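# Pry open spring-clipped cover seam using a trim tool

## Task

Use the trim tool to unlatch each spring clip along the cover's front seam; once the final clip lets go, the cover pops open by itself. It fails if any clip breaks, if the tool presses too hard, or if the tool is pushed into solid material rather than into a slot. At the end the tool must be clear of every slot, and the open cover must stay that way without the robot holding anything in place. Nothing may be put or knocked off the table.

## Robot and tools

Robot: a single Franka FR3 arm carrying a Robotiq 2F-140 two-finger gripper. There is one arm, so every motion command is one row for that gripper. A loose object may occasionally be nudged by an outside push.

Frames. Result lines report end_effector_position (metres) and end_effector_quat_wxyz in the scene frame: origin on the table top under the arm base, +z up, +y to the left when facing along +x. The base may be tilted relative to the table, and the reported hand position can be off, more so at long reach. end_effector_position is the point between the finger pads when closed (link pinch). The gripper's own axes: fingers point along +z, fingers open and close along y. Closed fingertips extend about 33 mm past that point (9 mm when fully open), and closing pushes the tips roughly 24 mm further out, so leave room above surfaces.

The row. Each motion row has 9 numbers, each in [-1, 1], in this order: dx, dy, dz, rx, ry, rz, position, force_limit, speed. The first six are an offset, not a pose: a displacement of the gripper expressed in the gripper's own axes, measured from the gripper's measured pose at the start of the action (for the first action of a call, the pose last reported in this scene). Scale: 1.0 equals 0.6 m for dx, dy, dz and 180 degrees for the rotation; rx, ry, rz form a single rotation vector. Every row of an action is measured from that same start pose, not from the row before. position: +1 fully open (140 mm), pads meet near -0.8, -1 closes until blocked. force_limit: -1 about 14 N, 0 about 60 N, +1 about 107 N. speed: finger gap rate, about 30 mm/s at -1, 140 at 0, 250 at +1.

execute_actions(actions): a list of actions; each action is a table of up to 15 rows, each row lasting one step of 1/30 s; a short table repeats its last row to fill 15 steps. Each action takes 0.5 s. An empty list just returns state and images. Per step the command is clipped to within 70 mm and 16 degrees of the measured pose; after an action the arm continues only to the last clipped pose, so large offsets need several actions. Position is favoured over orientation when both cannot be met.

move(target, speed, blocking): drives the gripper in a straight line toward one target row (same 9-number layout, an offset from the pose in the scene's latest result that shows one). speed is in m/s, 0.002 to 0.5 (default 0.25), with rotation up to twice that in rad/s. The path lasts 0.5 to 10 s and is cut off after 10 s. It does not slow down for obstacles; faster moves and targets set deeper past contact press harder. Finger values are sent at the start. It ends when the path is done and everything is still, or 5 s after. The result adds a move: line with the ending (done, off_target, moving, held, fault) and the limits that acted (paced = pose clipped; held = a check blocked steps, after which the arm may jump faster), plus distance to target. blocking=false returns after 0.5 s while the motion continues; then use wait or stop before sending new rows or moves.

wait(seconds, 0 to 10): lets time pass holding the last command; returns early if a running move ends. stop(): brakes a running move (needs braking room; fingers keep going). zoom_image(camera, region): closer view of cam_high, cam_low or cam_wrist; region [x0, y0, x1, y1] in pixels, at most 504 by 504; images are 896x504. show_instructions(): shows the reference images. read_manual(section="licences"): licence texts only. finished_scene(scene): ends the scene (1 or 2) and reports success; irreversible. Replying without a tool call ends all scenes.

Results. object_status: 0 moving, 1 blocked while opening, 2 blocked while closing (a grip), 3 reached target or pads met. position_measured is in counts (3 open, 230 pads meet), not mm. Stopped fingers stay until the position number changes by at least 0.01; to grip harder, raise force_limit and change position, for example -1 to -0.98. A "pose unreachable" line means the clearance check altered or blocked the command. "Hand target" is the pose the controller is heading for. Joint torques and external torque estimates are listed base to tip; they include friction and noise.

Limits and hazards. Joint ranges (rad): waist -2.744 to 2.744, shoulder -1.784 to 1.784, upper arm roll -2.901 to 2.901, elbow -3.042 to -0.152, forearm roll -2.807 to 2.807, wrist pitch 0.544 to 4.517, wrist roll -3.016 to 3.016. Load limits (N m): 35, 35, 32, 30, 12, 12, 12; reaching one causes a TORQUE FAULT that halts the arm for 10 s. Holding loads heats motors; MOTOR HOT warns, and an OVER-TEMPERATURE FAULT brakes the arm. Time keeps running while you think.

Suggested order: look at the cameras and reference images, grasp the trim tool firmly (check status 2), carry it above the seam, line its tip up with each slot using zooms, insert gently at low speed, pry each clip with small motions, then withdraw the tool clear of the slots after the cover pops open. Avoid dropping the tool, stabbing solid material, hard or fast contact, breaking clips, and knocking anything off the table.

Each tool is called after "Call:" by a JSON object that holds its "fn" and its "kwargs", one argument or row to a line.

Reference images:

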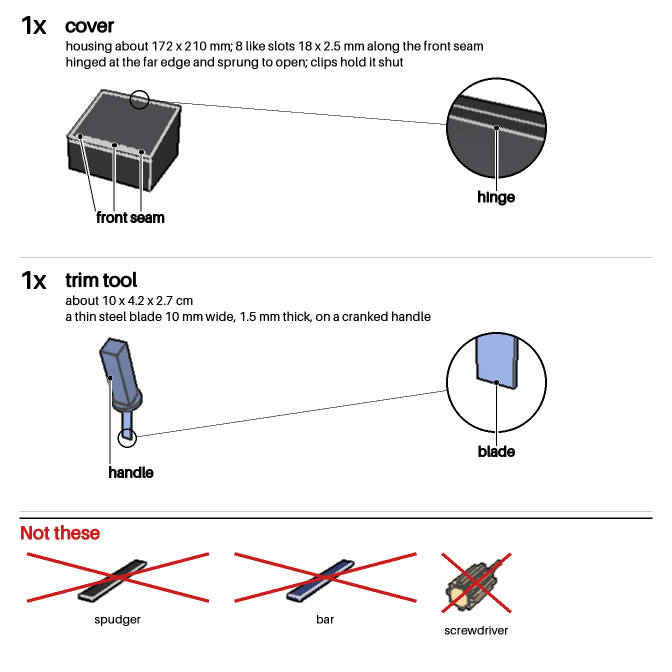

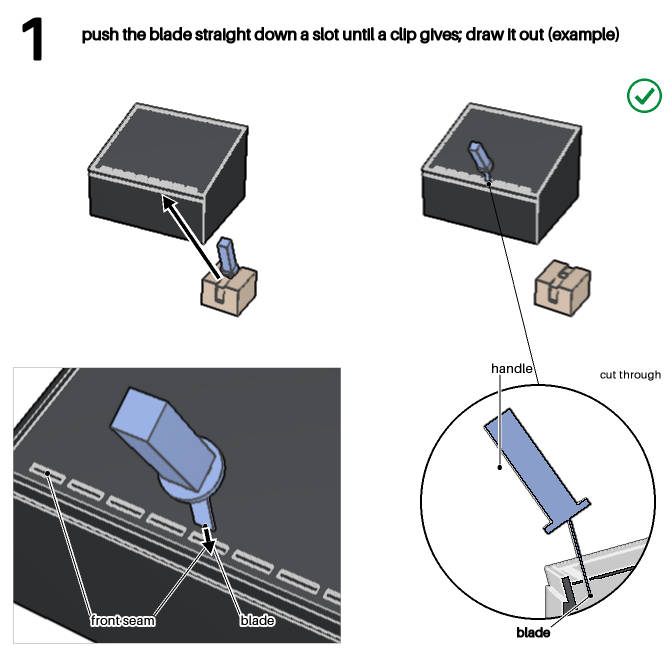

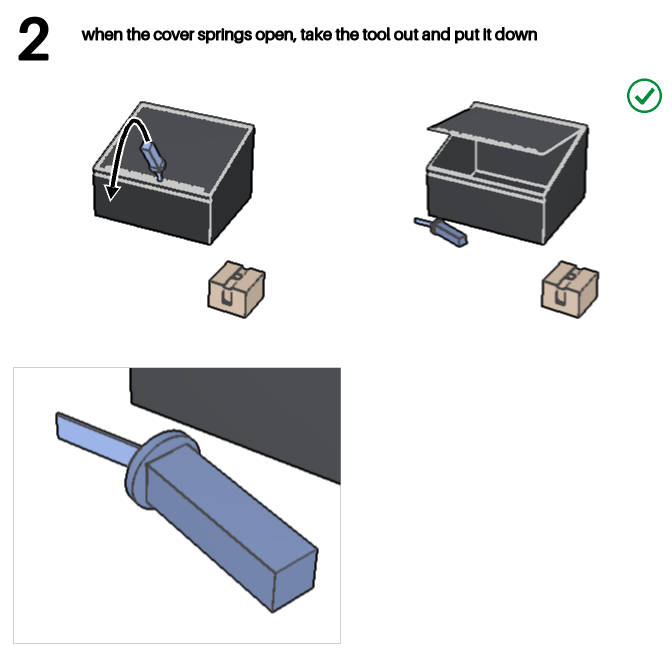

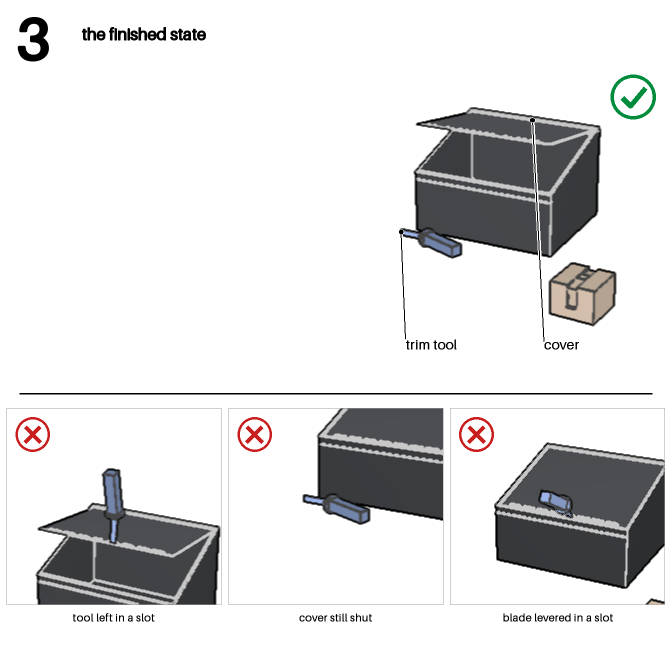

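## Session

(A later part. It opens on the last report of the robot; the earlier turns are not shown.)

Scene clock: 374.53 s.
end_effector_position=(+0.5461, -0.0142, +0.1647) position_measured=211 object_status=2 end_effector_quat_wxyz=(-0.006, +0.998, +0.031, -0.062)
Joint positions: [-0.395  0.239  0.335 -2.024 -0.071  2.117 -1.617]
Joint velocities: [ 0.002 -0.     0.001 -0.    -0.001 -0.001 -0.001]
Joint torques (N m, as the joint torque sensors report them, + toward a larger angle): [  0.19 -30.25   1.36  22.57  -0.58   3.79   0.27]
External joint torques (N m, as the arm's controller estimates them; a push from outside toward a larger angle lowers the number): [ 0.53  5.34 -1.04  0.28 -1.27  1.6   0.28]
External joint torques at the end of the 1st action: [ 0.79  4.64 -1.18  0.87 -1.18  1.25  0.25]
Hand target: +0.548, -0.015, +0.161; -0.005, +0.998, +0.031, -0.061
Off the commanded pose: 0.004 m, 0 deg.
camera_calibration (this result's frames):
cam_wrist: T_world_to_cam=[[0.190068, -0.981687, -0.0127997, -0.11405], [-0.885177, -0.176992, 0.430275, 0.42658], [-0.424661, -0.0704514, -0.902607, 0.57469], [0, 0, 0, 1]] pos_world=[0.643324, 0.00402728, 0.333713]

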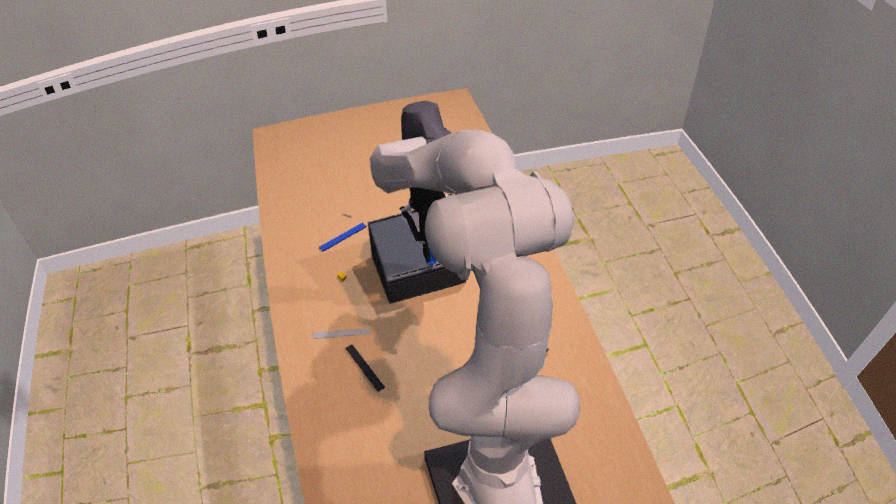

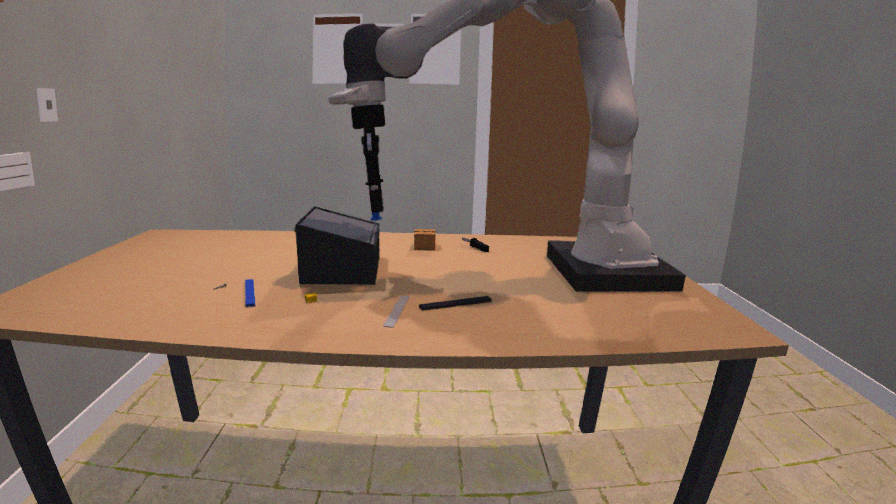

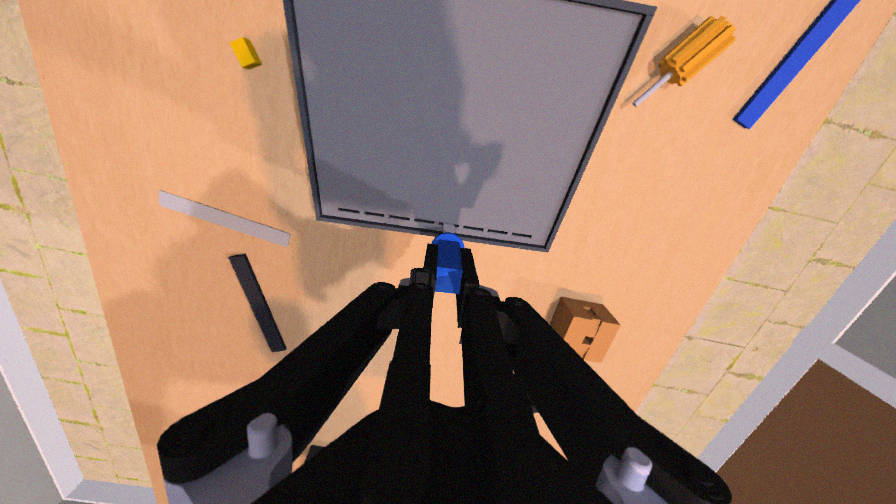

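Call:
{"fn": "execute_actions", "kwargs": {
  "actions": [
    [[0.0034,0.0011,0.0066,-0.0008,0.0008,-0.0003,-1,0.6,-0.6],[0.0032,0.0011,0.007,-0.0008,0.0006,-0.0003,-1,0.6,-0.6],[0.003,0.0011,0.0074,-0.0008,0.0004,-0.0003,-1,0.6,-0.6],[0.0028,0.0011,0.0078,-0.0008,0.0002,-0.0003,-1,0.6,-0.6],[0.0026,0.0011,0.0082,-0.0008,0,-0.0003,-1,0.6,-0.6]]
  ]
}}

Scene clock: 382.80 s.
end_effector_position=(+0.5465, -0.0142, +0.1623) position_measured=211 object_status=2 end_effector_quat_wxyz=(-0.006, +0.998, +0.032, -0.063)
Joint positions: [-0.394  0.244  0.335 -2.024 -0.074  2.121 -1.617]
Joint velocities: [ 0.     0.005 -0.    -0.001 -0.003  0.007 -0.001]
Joint torques (N m, as the joint torque sensors report them, + toward a larger angle): [  0.13 -32.81   1.4   22.5   -0.28   2.93   0.31]
External joint torques (N m, as the arm's controller estimates them; a push from outside toward a larger angle lowers the number): [ 0.53  3.17 -1.04  0.13 -0.97  0.71  0.31]
Hand target: +0.547, -0.015, +0.160; -0.005, +0.998, +0.031, -0.062
Off the commanded pose: 0.003 m, 0 deg.
camera_calibration (this result's frames):
cam_wrist: T_world_to_cam=[[0.191953, -0.981321, -0.0127485, -0.115206], [-0.884557, -0.178623, 0.430874, 0.427532], [-0.425103, -0.0714309, -0.902322, 0.572832], [0, 0, 0, 1]] pos_world=[0.643803, 0.00423101, 0.331198]

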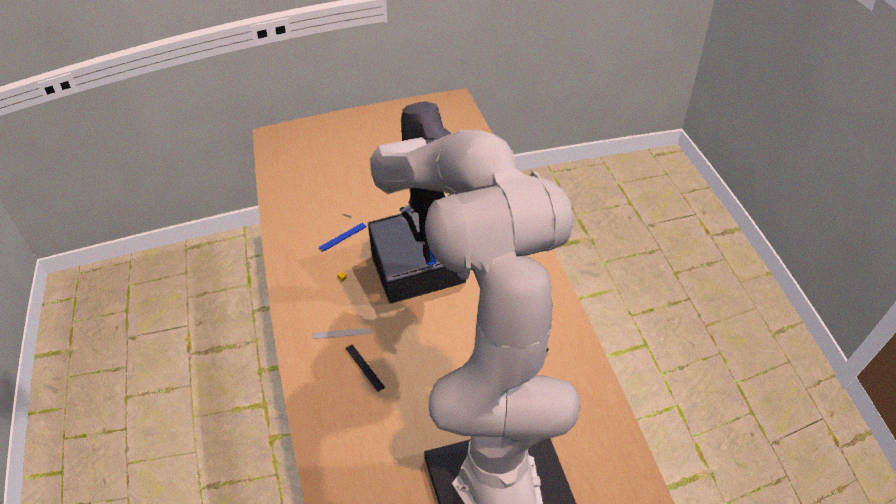

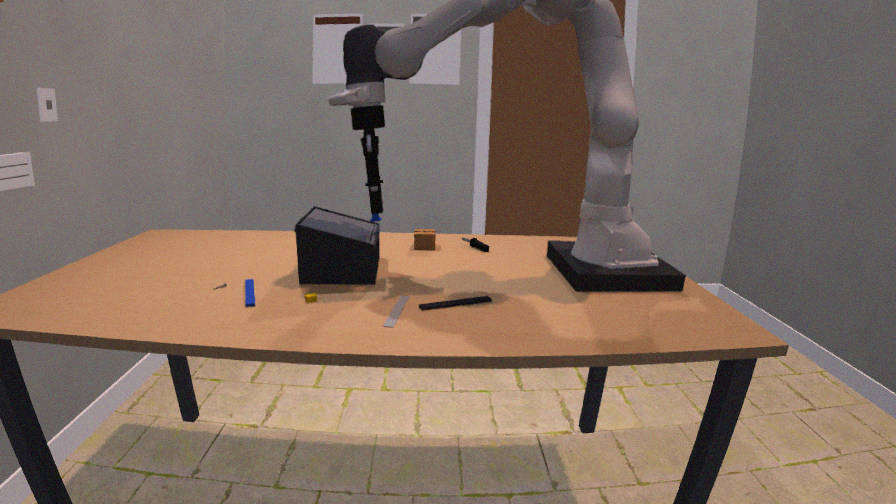

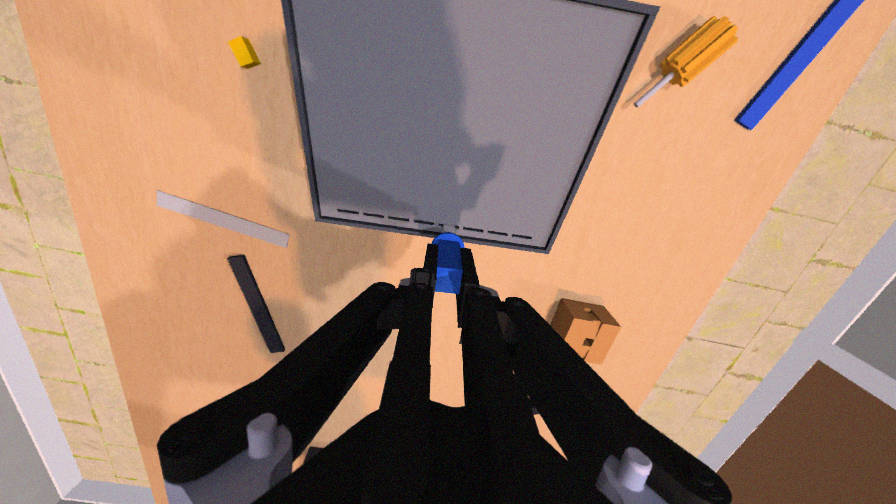

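It gave. Check state.

Call:
{"fn": "execute_actions", "kwargs": {
  "actions": []
}}

Scene clock: 383.77 s.
end_effector_position=(+0.5465, -0.0142, +0.1620) position_measured=211 object_status=2 end_effector_quat_wxyz=(-0.006, +0.998, +0.032, -0.063)
Joint positions: [-0.394  0.245  0.335 -2.024 -0.074  2.121 -1.617]
Joint velocities: [ 0.    -0.001  0.001 -0.     0.    -0.    -0.001]
Joint torques (N m, as the joint torque sensors report them, + toward a larger angle): [  0.19 -32.89   1.27  22.35  -0.19   2.92   0.33]
External joint torques (N m, as the arm's controller estimates them; a push from outside toward a larger angle lowers the number): [ 0.45  2.92 -1.27  0.1  -0.89  0.72  0.34]
Hand target: +0.547, -0.015, +0.160; -0.005, +0.998, +0.031, -0.062
Off the commanded pose: 0.003 m, 0 deg.
camera_calibration (this result's frames):
cam_wrist: T_world_to_cam=[[0.192093, -0.981294, -0.0127225, -0.115322], [-0.884568, -0.178744, 0.430802, 0.427712], [-0.425018, -0.0715004, -0.902357, 0.572616], [0, 0, 0, 1]] pos_world=[0.643864, 0.00422869, 0.330977]

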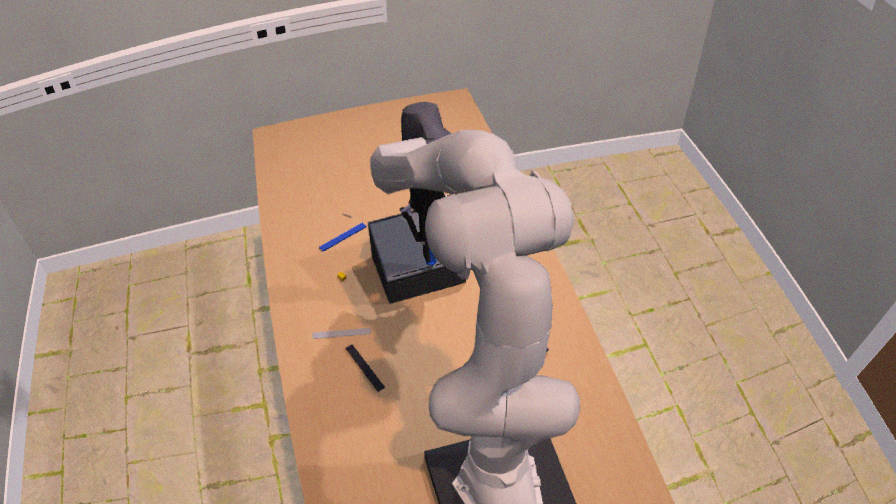

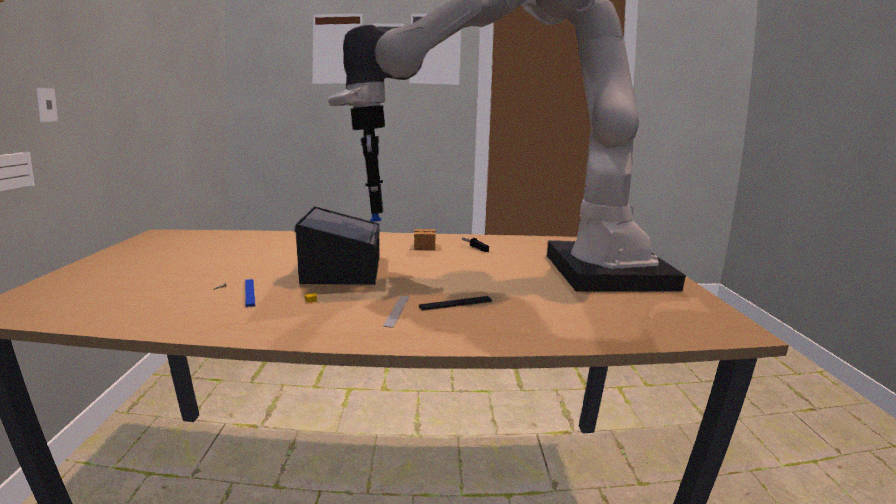

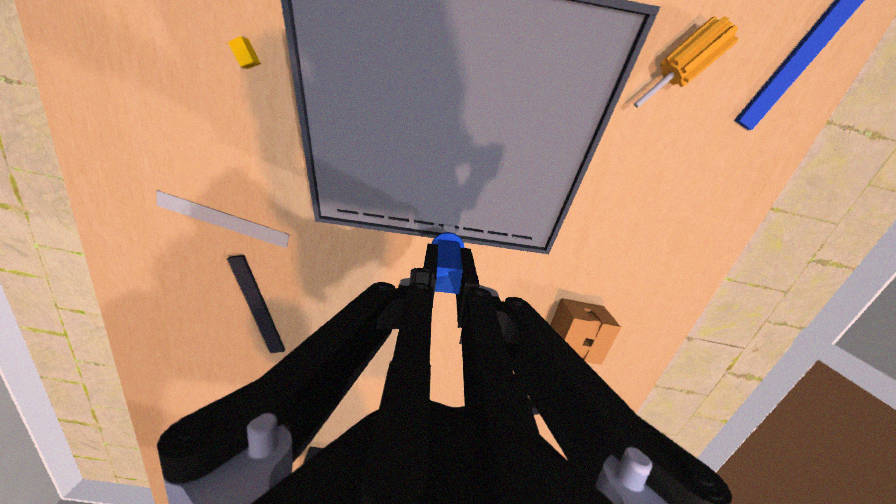

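Call:
{"fn": "move", "kwargs": {
  "target": [-0.0105,0,-0.0235,0,-0.0005,0,-1,0.6,-0.6],
  "speed": 0.03
}}

Call:
{"fn": "move", "kwargs": {
  "target": [-0.0005,0.041,0,-0.002,0,0,-1,0.6,-0.6],
  "speed": 0.04
}}

Call:
{"fn": "wait", "kwargs": {
  "seconds": 0.3
}}

Call:
{"fn": "zoom_image", "kwargs": {
  "camera": "cam_wrist",
  "region": [420, 195, 500, 245]
}}

Scene clock: 387.57 s.
end_effector_position=(+0.5436, -0.0144, +0.1759) position_measured=211 object_status=2 end_effector_quat_wxyz=(-0.004, +0.998, +0.030, -0.062)
Joint positions: [-0.395  0.215  0.335 -2.025 -0.065  2.097 -1.619]
Joint velocities: [ 0.001 -0.    -0.    -0.001  0.003 -0.011 -0.004]
Joint torques (N m, as the joint torque sensors report them, + toward a larger angle): [ -1.73 -36.27   1.99  23.01   1.77   1.58  -0.18]
External joint torques (N m, as the arm's controller estimates them; a push from outside toward a larger angle lowers the number): [-1.4  -1.32 -0.14  0.55  1.06 -0.62 -0.17]
Hand target: +0.542, -0.014, +0.177; -0.006, +0.997, +0.032, -0.063
Off the commanded pose: 0.002 m, 0 deg.
move: done
camera_calibration (this result's frames):
cam_wrist: T_world_to_cam=[[0.188946, -0.981944, -0.00927919, -0.113743], [-0.886053, -0.174553, 0.429467, 0.420205], [-0.423332, -0.0729242, -0.903035, 0.583041], [0, 0, 0, 1]] pos_world=[0.640634, 0.00417649, 0.344987]

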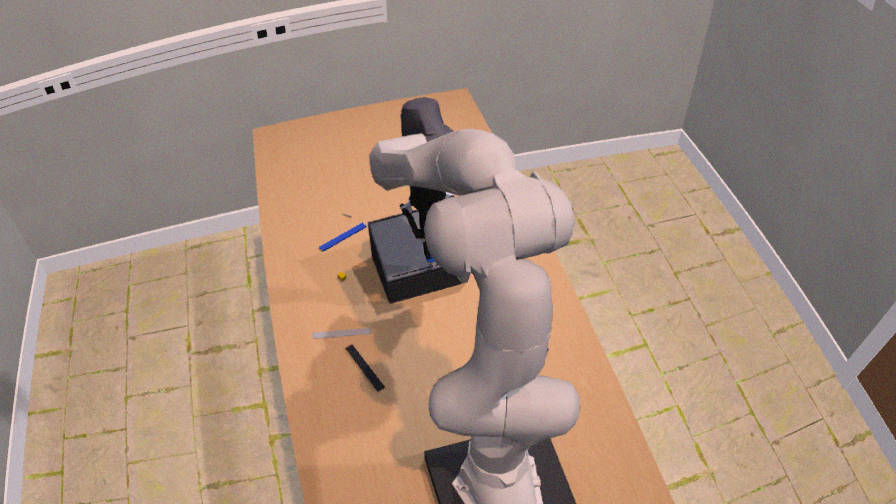

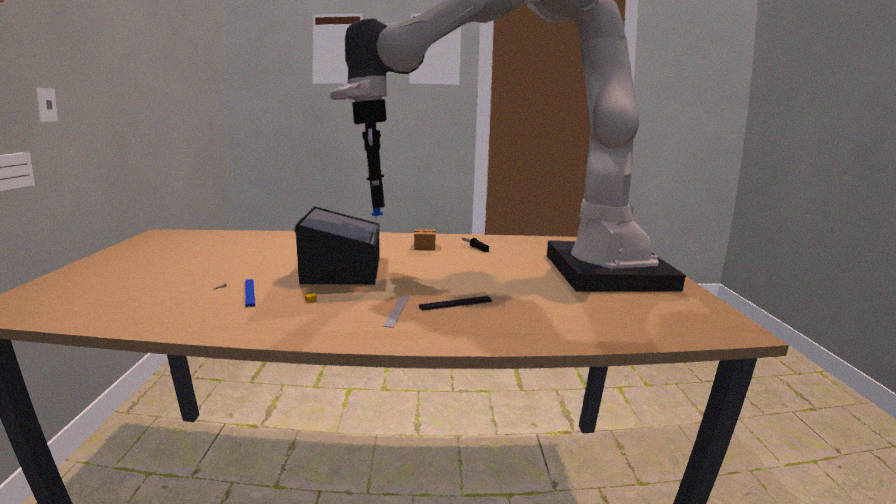

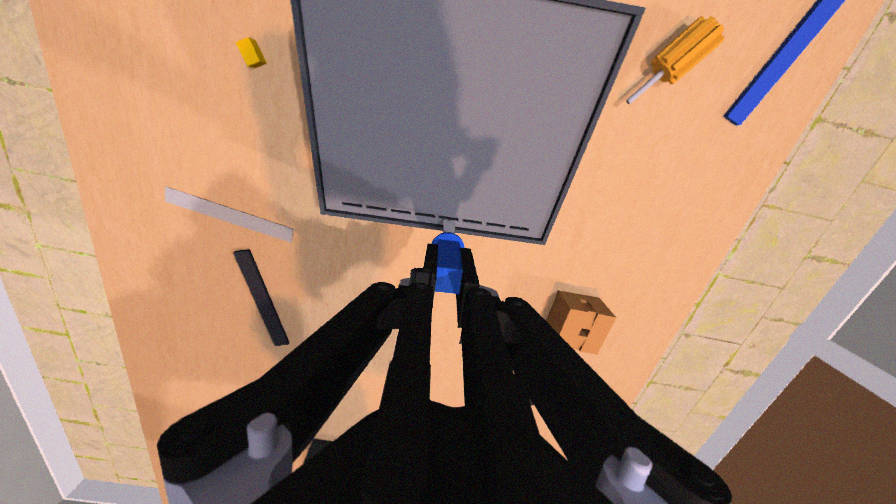

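Scene clock: 388.47 s.
end_effector_position=(+0.5455, -0.0360, +0.1766) position_measured=211 object_status=2 end_effector_quat_wxyz=(-0.003, +0.998, +0.025, -0.060)
Joint positions: [-0.417  0.219  0.322 -2.018 -0.072  2.097 -1.641]
Joint velocities: [ 0.002 -0.    -0.     0.002 -0.002  0.    -0.016]
Joint torques (N m, as the joint torque sensors report them, + toward a larger angle): [ -1.88 -33.81   0.71  24.15  -0.16   1.86  -0.22]
External joint torques (N m, as the arm's controller estimates them; a push from outside toward a larger angle lowers the number): [-1.58  1.53 -1.41  1.62 -0.87 -0.35 -0.21]
Hand target: +0.545, -0.039, +0.176; -0.002, +0.998, +0.030, -0.061
Off the commanded pose: 0.003 m, 1 deg.
move: done
camera_calibration (this result's frames):
cam_wrist: T_world_to_cam=[[0.179223, -0.983798, -0.00449927, -0.130829], [-0.889167, -0.163937, 0.427208, 0.420249], [-0.421024, -0.0725648, -0.904142, 0.581891], [0, 0, 0, 1]] pos_world=[0.64211, -0.0175903, 0.345989]

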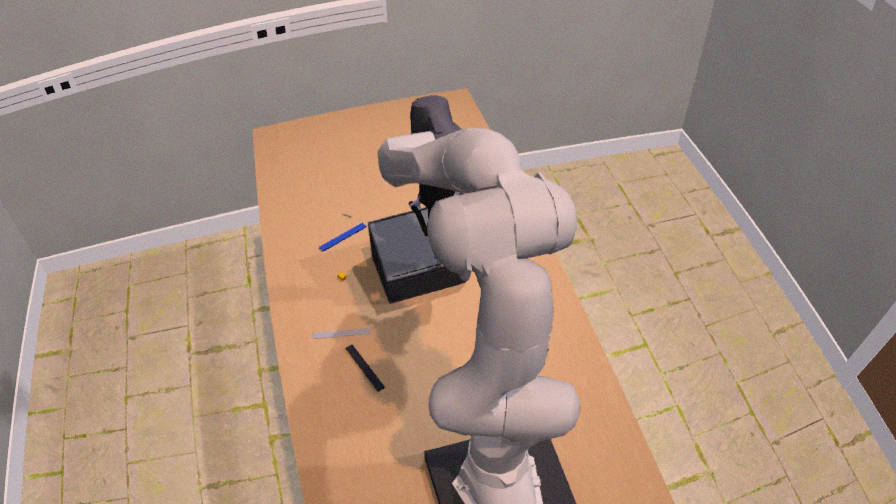

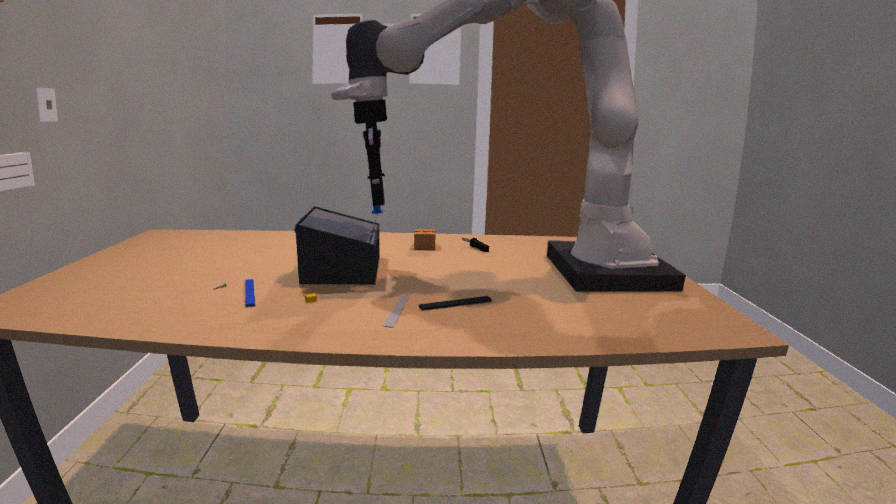

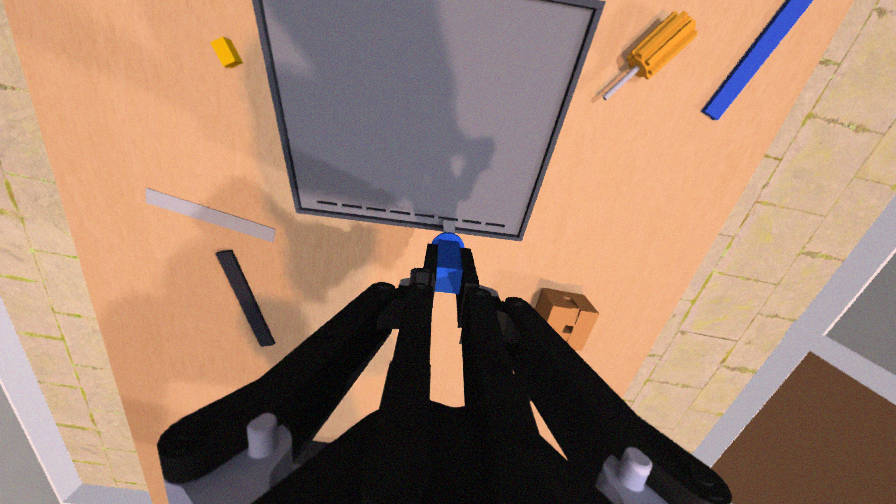

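Scene clock: 388.77 s.
end_effector_position=(+0.5455, -0.0360, +0.1767) position_measured=211 object_status=2 end_effector_quat_wxyz=(-0.003, +0.998, +0.027, -0.060)
Joint positions: [-0.417  0.219  0.322 -2.017 -0.072  2.097 -1.645]
Joint velocities: [ 0.    -0.     0.001  0.001 -0.001  0.    -0.006]
Joint torques (N m, as the joint torque sensors report them, + toward a larger angle): [ -1.94 -33.74   0.76  24.29  -0.18   1.87  -0.31]
External joint torques (N m, as the arm's controller estimates them; a push from outside toward a larger angle lowers the number): [-1.48  1.73 -1.23  1.65 -0.88 -0.36 -0.31]
Hand target: +0.545, -0.039, +0.176; -0.002, +0.998, +0.030, -0.061
Off the commanded pose: 0.003 m, 0 deg.
wait: 0.30 s; at rest by 0.17 s
camera_calibration (this result's frames):
cam_wrist: T_world_to_cam=[[0.18252, -0.983191, -0.0047288, -0.13263], [-0.888647, -0.167023, 0.427094, 0.419895], [-0.420705, -0.0737508, -0.904195, 0.581723], [0, 0, 0, 1]] pos_world=[0.64208, -0.0173657, 0.346029]

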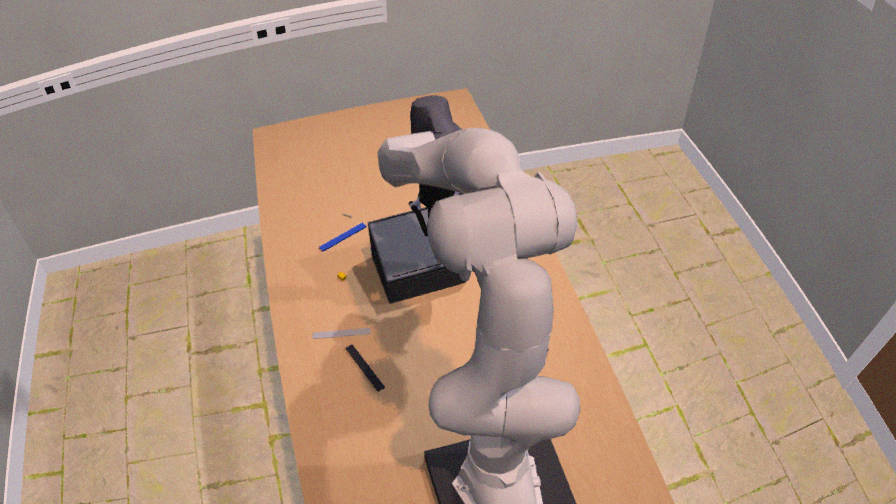

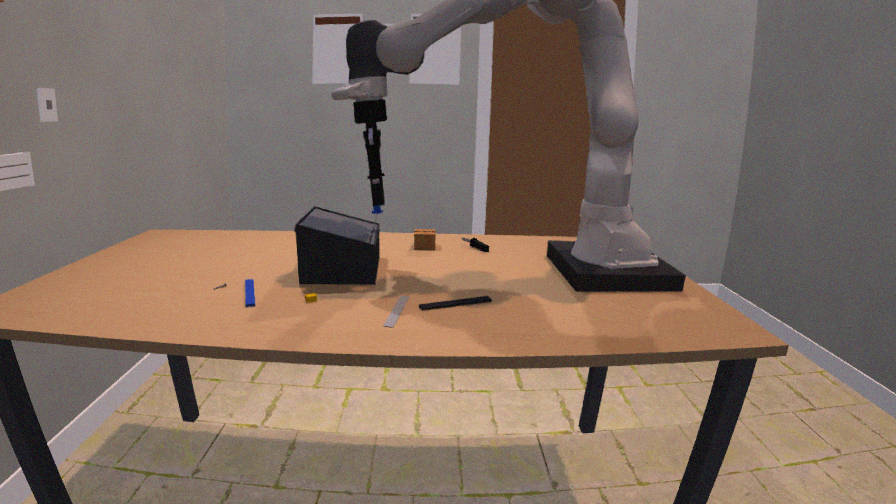

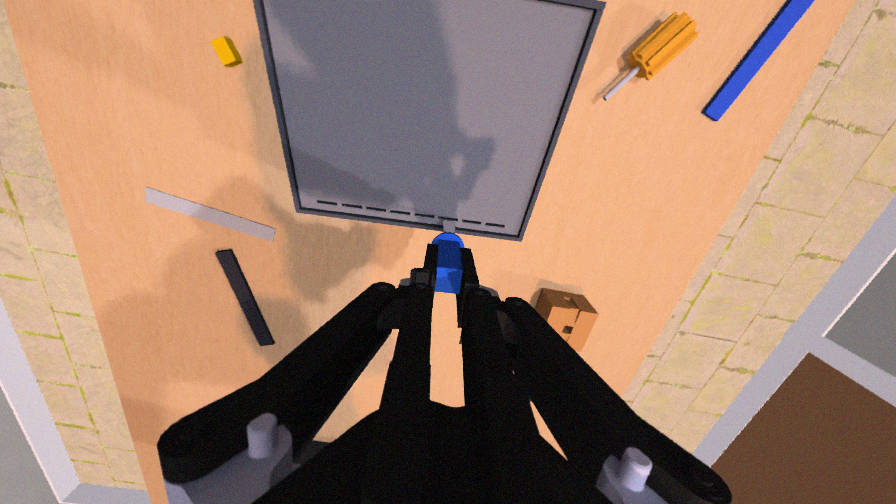

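Region (420, 195, 500, 245) of cam_wrist's 896x504 image, scaled by 6.300, with more detail than that image has; it fills the top 315 rows of this view, and the rest is white.

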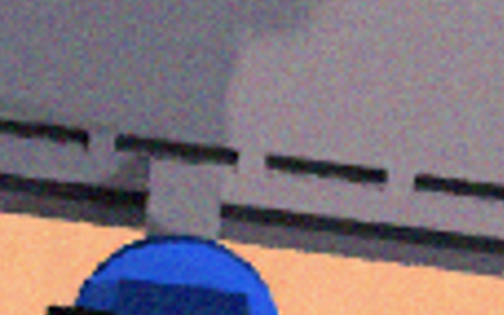

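Call:
{"fn": "execute_actions", "kwargs": {
  "actions": [
    [[0.0012,-0.0003,0.002,0.0003,0.0003,0,-1,0.6,-0.6],[0.0018,-0.0005,0.0035,0.0005,0.0003,0,-1,0.6,-0.6],[0.0022,-0.0007,0.0048,0.0007,0.0002,0,-1,0.6,-0.6],[0.0026,-0.0009,0.006,0.0009,0,0,-1,0.6,-0.6],[0.0029,-0.001,0.0071,0.001,-0.0001,0,-1,0.6,-0.6]]
  ]
}}

Call:
{"fn": "zoom_image", "kwargs": {
  "camera": "cam_wrist",
  "region": [430, 205, 480, 240]
}}

Scene clock: 394.17 s.
end_effector_position=(+0.5453, -0.0356, +0.1729) position_measured=211 object_status=2 end_effector_quat_wxyz=(-0.004, +0.998, +0.028, -0.062)
Joint positions: [-0.417  0.226  0.322 -2.017 -0.072  2.1   -1.647]
Joint velocities: [ 0.    -0.    -0.001 -0.001 -0.001  0.003 -0.001]
Joint torques (N m, as the joint torque sensors report them, + toward a larger angle): [ -0.25 -33.64   1.68  23.96   0.72   2.63   0.26]
External joint torques (N m, as the arm's controller estimates them; a push from outside toward a larger angle lowers the number): [ 0.1   1.86 -0.48  1.51  0.02  0.44  0.26]
Hand target: +0.547, -0.035, +0.172; -0.004, +0.998, +0.027, -0.060
Off the commanded pose: 0.002 m, 0 deg.
camera_calibration (this result's frames):
cam_wrist: T_world_to_cam=[[0.184336, -0.982829, -0.00827325, -0.132537], [-0.886842, -0.16995, 0.429684, 0.419889], [-0.423712, -0.0718689, -0.902941, 0.579709], [0, 0, 0, 1]] pos_world=[0.642436, -0.017238, 0.341928]

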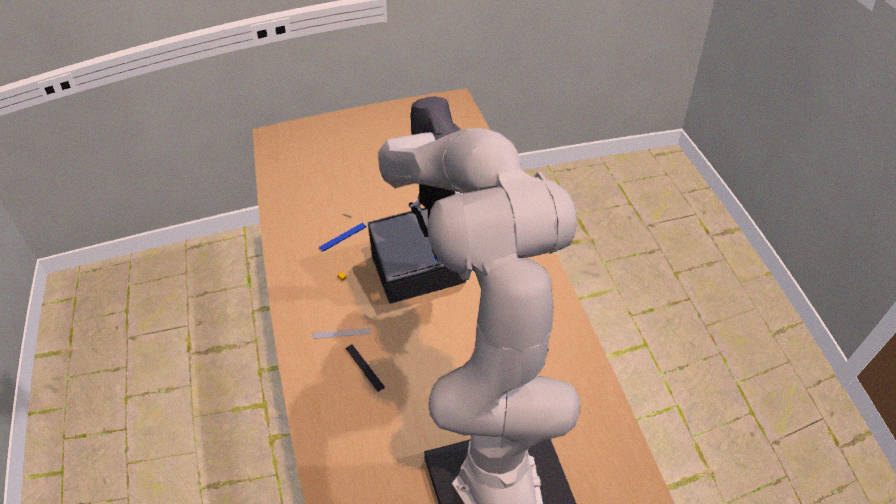

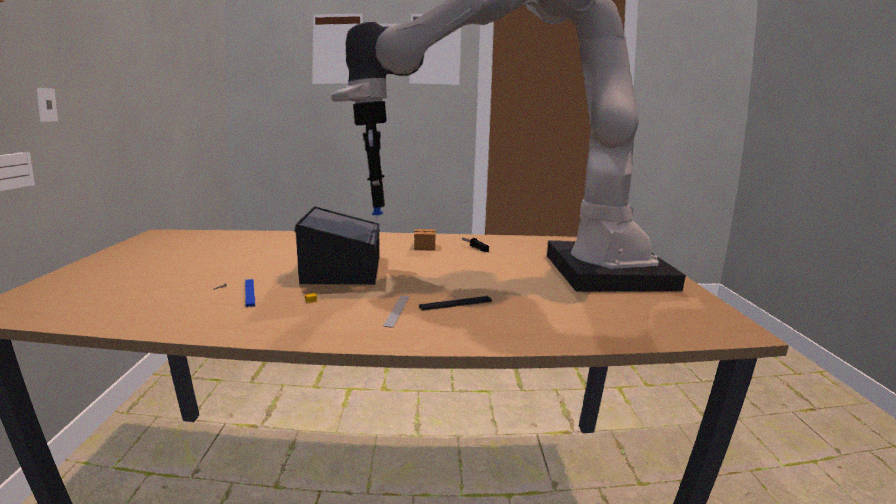

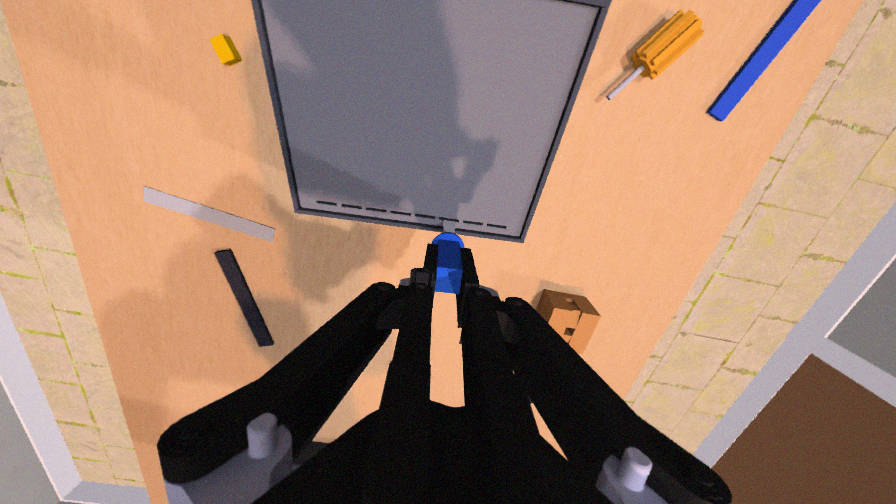

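Region (430, 205, 480, 240) of cam_wrist's 896x504 image, scaled by 10.080, with more detail than that image has; it fills the top 353 rows of this view, and the rest is white.

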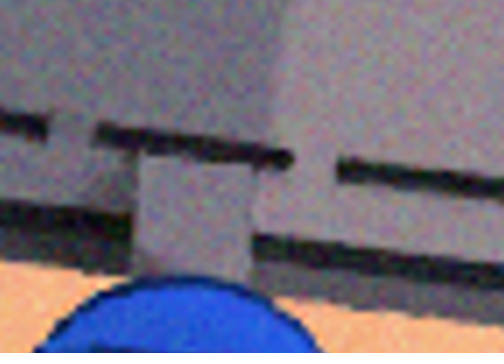

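Call:
{"fn": "execute_actions", "kwargs": {
  "actions": [
    [[0.002,0,-0.0005,0,0.0012,0,-1,0.6,-0.6],[0.0032,0,-0.0009,0,0.0019,0,-1,0.6,-0.6]]
  ]
}}

Call:
{"fn": "zoom_image", "kwargs": {
  "camera": "cam_wrist",
  "region": [430, 205, 480, 240]
}}

Scene clock: 396.93 s.
end_effector_position=(+0.5460, -0.0356, +0.1730) position_measured=211 object_status=2 end_effector_quat_wxyz=(-0.004, +0.998, +0.028, -0.061)
Joint positions: [-0.417  0.226  0.322 -2.017 -0.072  2.102 -1.647]
Joint velocities: [-0.002  0.001  0.001 -0.    -0.001  0.001  0.001]
Joint torques (N m, as the joint torque sensors report them, + toward a larger angle): [ -0.47 -35.19   1.8   23.32   0.91   2.76   0.1 ]
External joint torques (N m, as the arm's controller estimates them; a push from outside toward a larger angle lowers the number): [ 0.02  0.25 -0.23  0.91  0.22  0.57  0.1 ]
Hand target: +0.547, -0.035, +0.173; -0.004, +0.998, +0.028, -0.059
Off the commanded pose: 0.001 m, 0 deg.
camera_calibration (this result's frames):
cam_wrist: T_world_to_cam=[[0.184347, -0.98283, -0.00785509, -0.132752], [-0.887723, -0.169928, 0.427869, 0.421236], [-0.421857, -0.0719032, -0.903807, 0.579218], [0, 0, 0, 1]] pos_world=[0.64276, -0.0172453, 0.342225]

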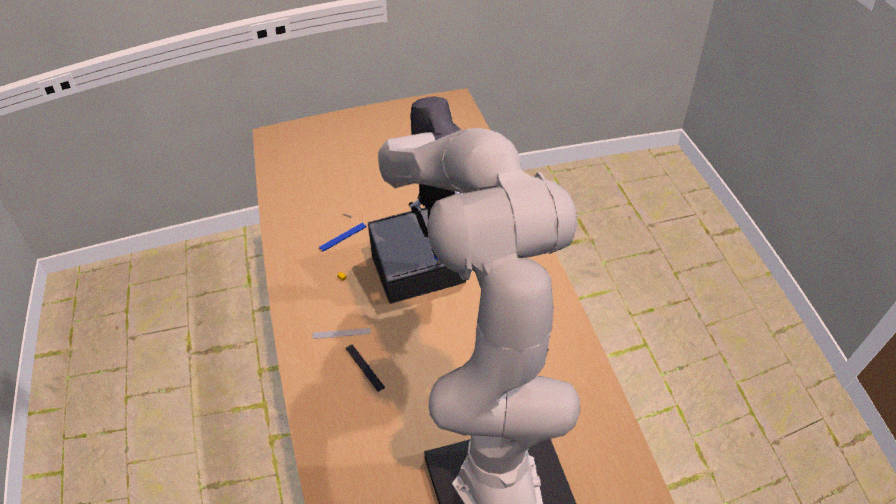

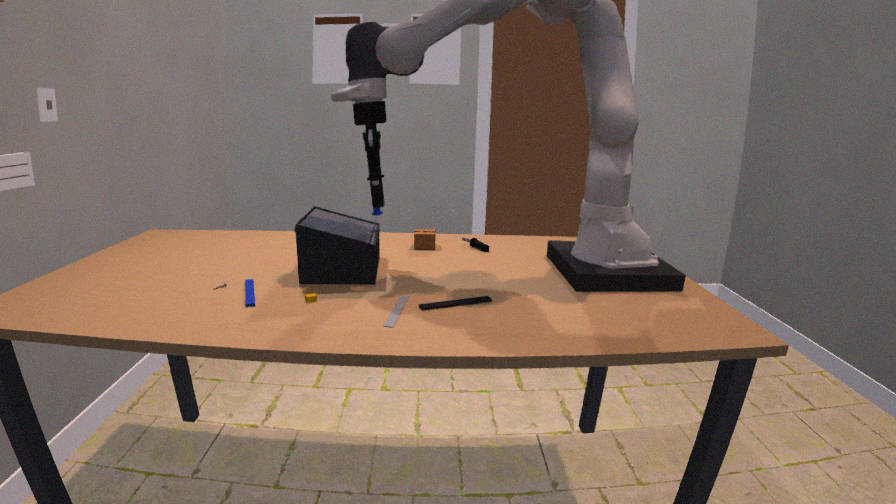

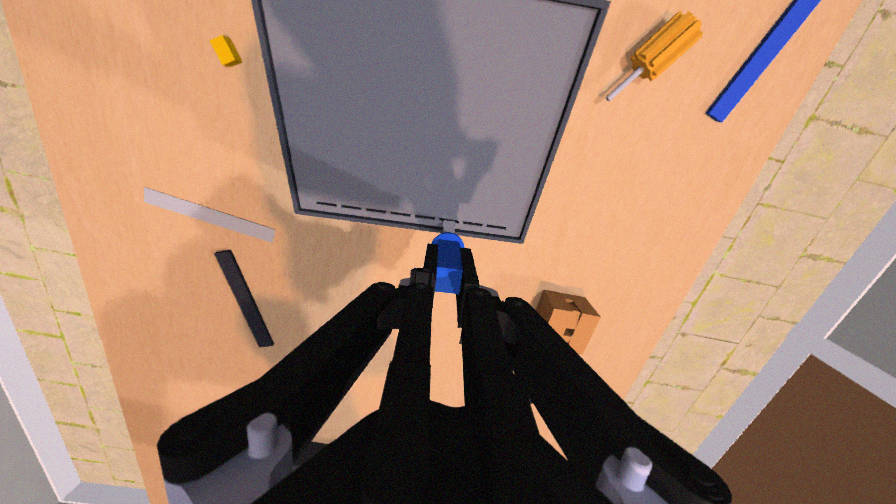

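Region (430, 205, 480, 240) of cam_wrist's 896x504 image, scaled by 10.080, with more detail than that image has; it fills the top 353 rows of this view, and the rest is white.

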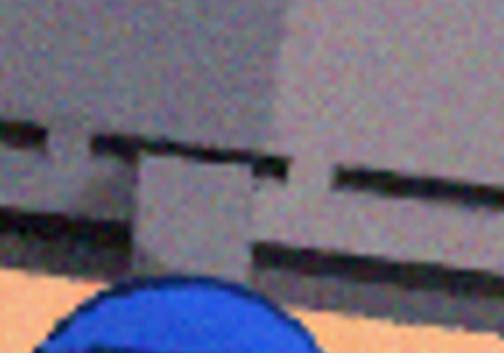

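Call:
{"fn": "execute_actions", "kwargs": {
  "actions": [
    [[0.002,0.0011,0.0025,-0.0008,0.0007,-0.0003,-1,0.6,-0.6],[0.0024,0.0011,0.0034,-0.0008,0.0007,-0.0003,-1,0.6,-0.6],[0.0028,0.0011,0.0042,-0.0008,0.0007,-0.0003,-1,0.6,-0.6],[0.0031,0.0011,0.005,-0.0008,0.0007,-0.0003,-1,0.6,-0.6]],
    [[0.0024,0.0011,0.0025,-0.0008,0.0008,-0.0003,-1,0.6,-0.6],[0.0028,0.0011,0.0034,-0.0008,0.0008,-0.0003,-1,0.6,-0.6],[0.0031,0.0011,0.0042,-0.0008,0.0008,-0.0003,-1,0.6,-0.6],[0.0034,0.0011,0.005,-0.0008,0.0008,-0.0003,-1,0.6,-0.6]],
    [[0.0026,0.0011,0.0025,-0.0008,0.0009,-0.0003,-1,0.6,-0.6],[0.003,0.0011,0.0034,-0.0008,0.0009,-0.0003,-1,0.6,-0.6],[0.0033,0.0011,0.0042,-0.0008,0.0009,-0.0003,-1,0.6,-0.6],[0.0036,0.0011,0.005,-0.0008,0.0009,-0.0003,-1,0.6,-0.6]],
    [[0.0026,0.0011,0.0025,-0.0008,0.0009,-0.0003,-1,0.6,-0.6],[0.003,0.0011,0.0034,-0.0008,0.0009,-0.0003,-1,0.6,-0.6],[0.0033,0.0011,0.0042,-0.0008,0.0009,-0.0003,-1,0.6,-0.6],[0.0036,0.0011,0.005,-0.0008,0.0009,-0.0003,-1,0.6,-0.6]]
  ]
}}

Scene clock: 404.93 s.
end_effector_position=(+0.5470, -0.0357, +0.1652) position_measured=211 object_status=2 end_effector_quat_wxyz=(-0.005, +0.998, +0.029, -0.062)
Joint positions: [-0.417  0.243  0.322 -2.017 -0.077  2.115 -1.647]
Joint velocities: [-0.001 -0.002  0.001  0.    -0.     0.     0.001]
Joint torques (N m, as the joint torque sensors report them, + toward a larger angle): [  0.2  -32.38   1.38  23.16  -0.27   3.21   0.26]
External joint torques (N m, as the arm's controller estimates them; a push from outside toward a larger angle lowers the number): [ 0.69  3.61 -0.85  0.77 -0.97  1.    0.26]
External joint torques at the end of the 1st action: [ 0.59  1.93 -0.83  0.9  -0.88  0.55  0.23]
External joint torques at the end of the 2nd action: [ 0.4   1.55 -0.81  1.05 -0.82  0.63  0.27]
External joint torques at the end of the 3rd action: [ 0.41  1.88 -0.6   1.16 -0.85  0.99  0.26]
Hand target: +0.549, -0.036, +0.163; -0.004, +0.998, +0.030, -0.060
Off the commanded pose: 0.003 m, 0 deg.
camera_calibration (this result's frames):
cam_wrist: T_world_to_cam=[[0.187255, -0.982262, -0.00987612, -0.134345], [-0.886236, -0.173268, 0.42961, 0.424254], [-0.4237, -0.071694, -0.902961, 0.573477], [0, 0, 0, 1]] pos_world=[0.644128, -0.0173368, 0.334237]

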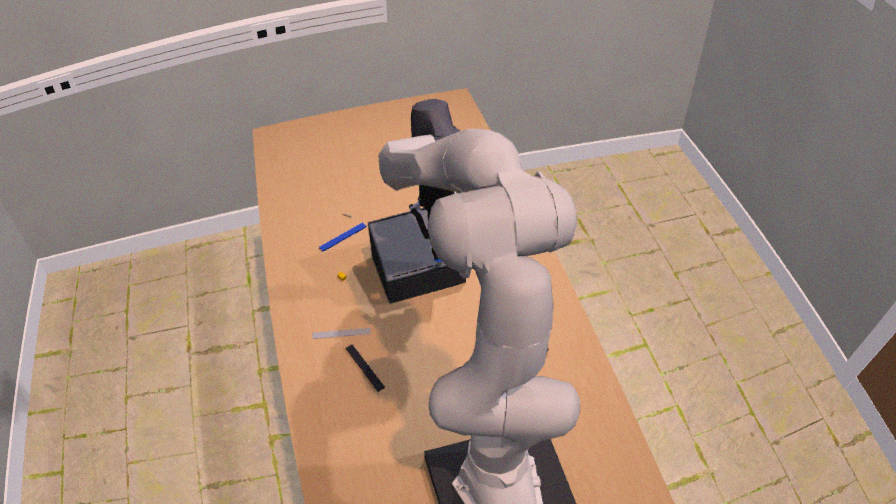

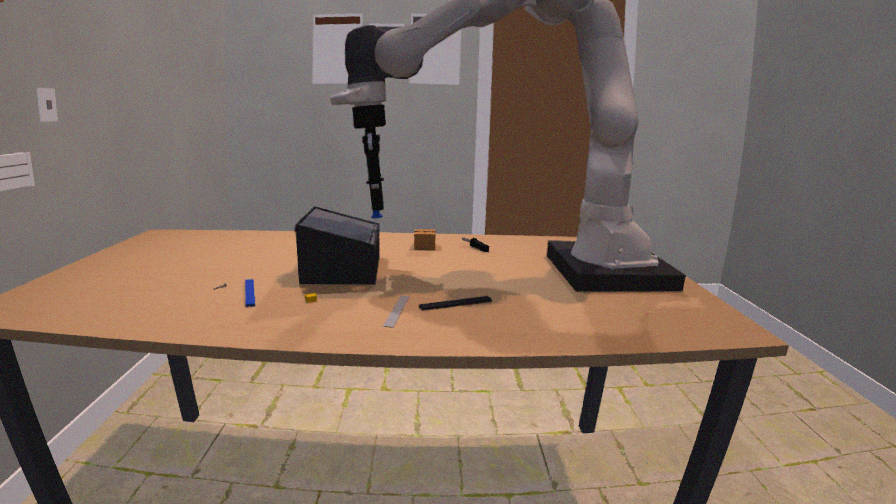

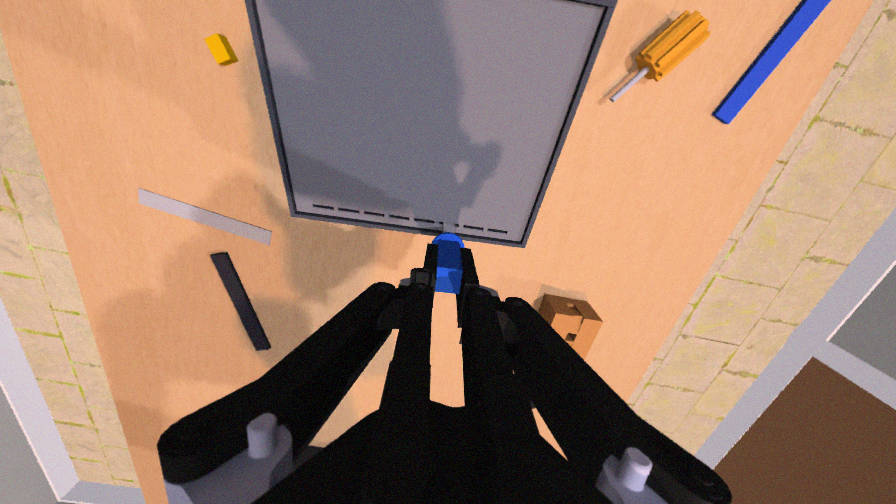

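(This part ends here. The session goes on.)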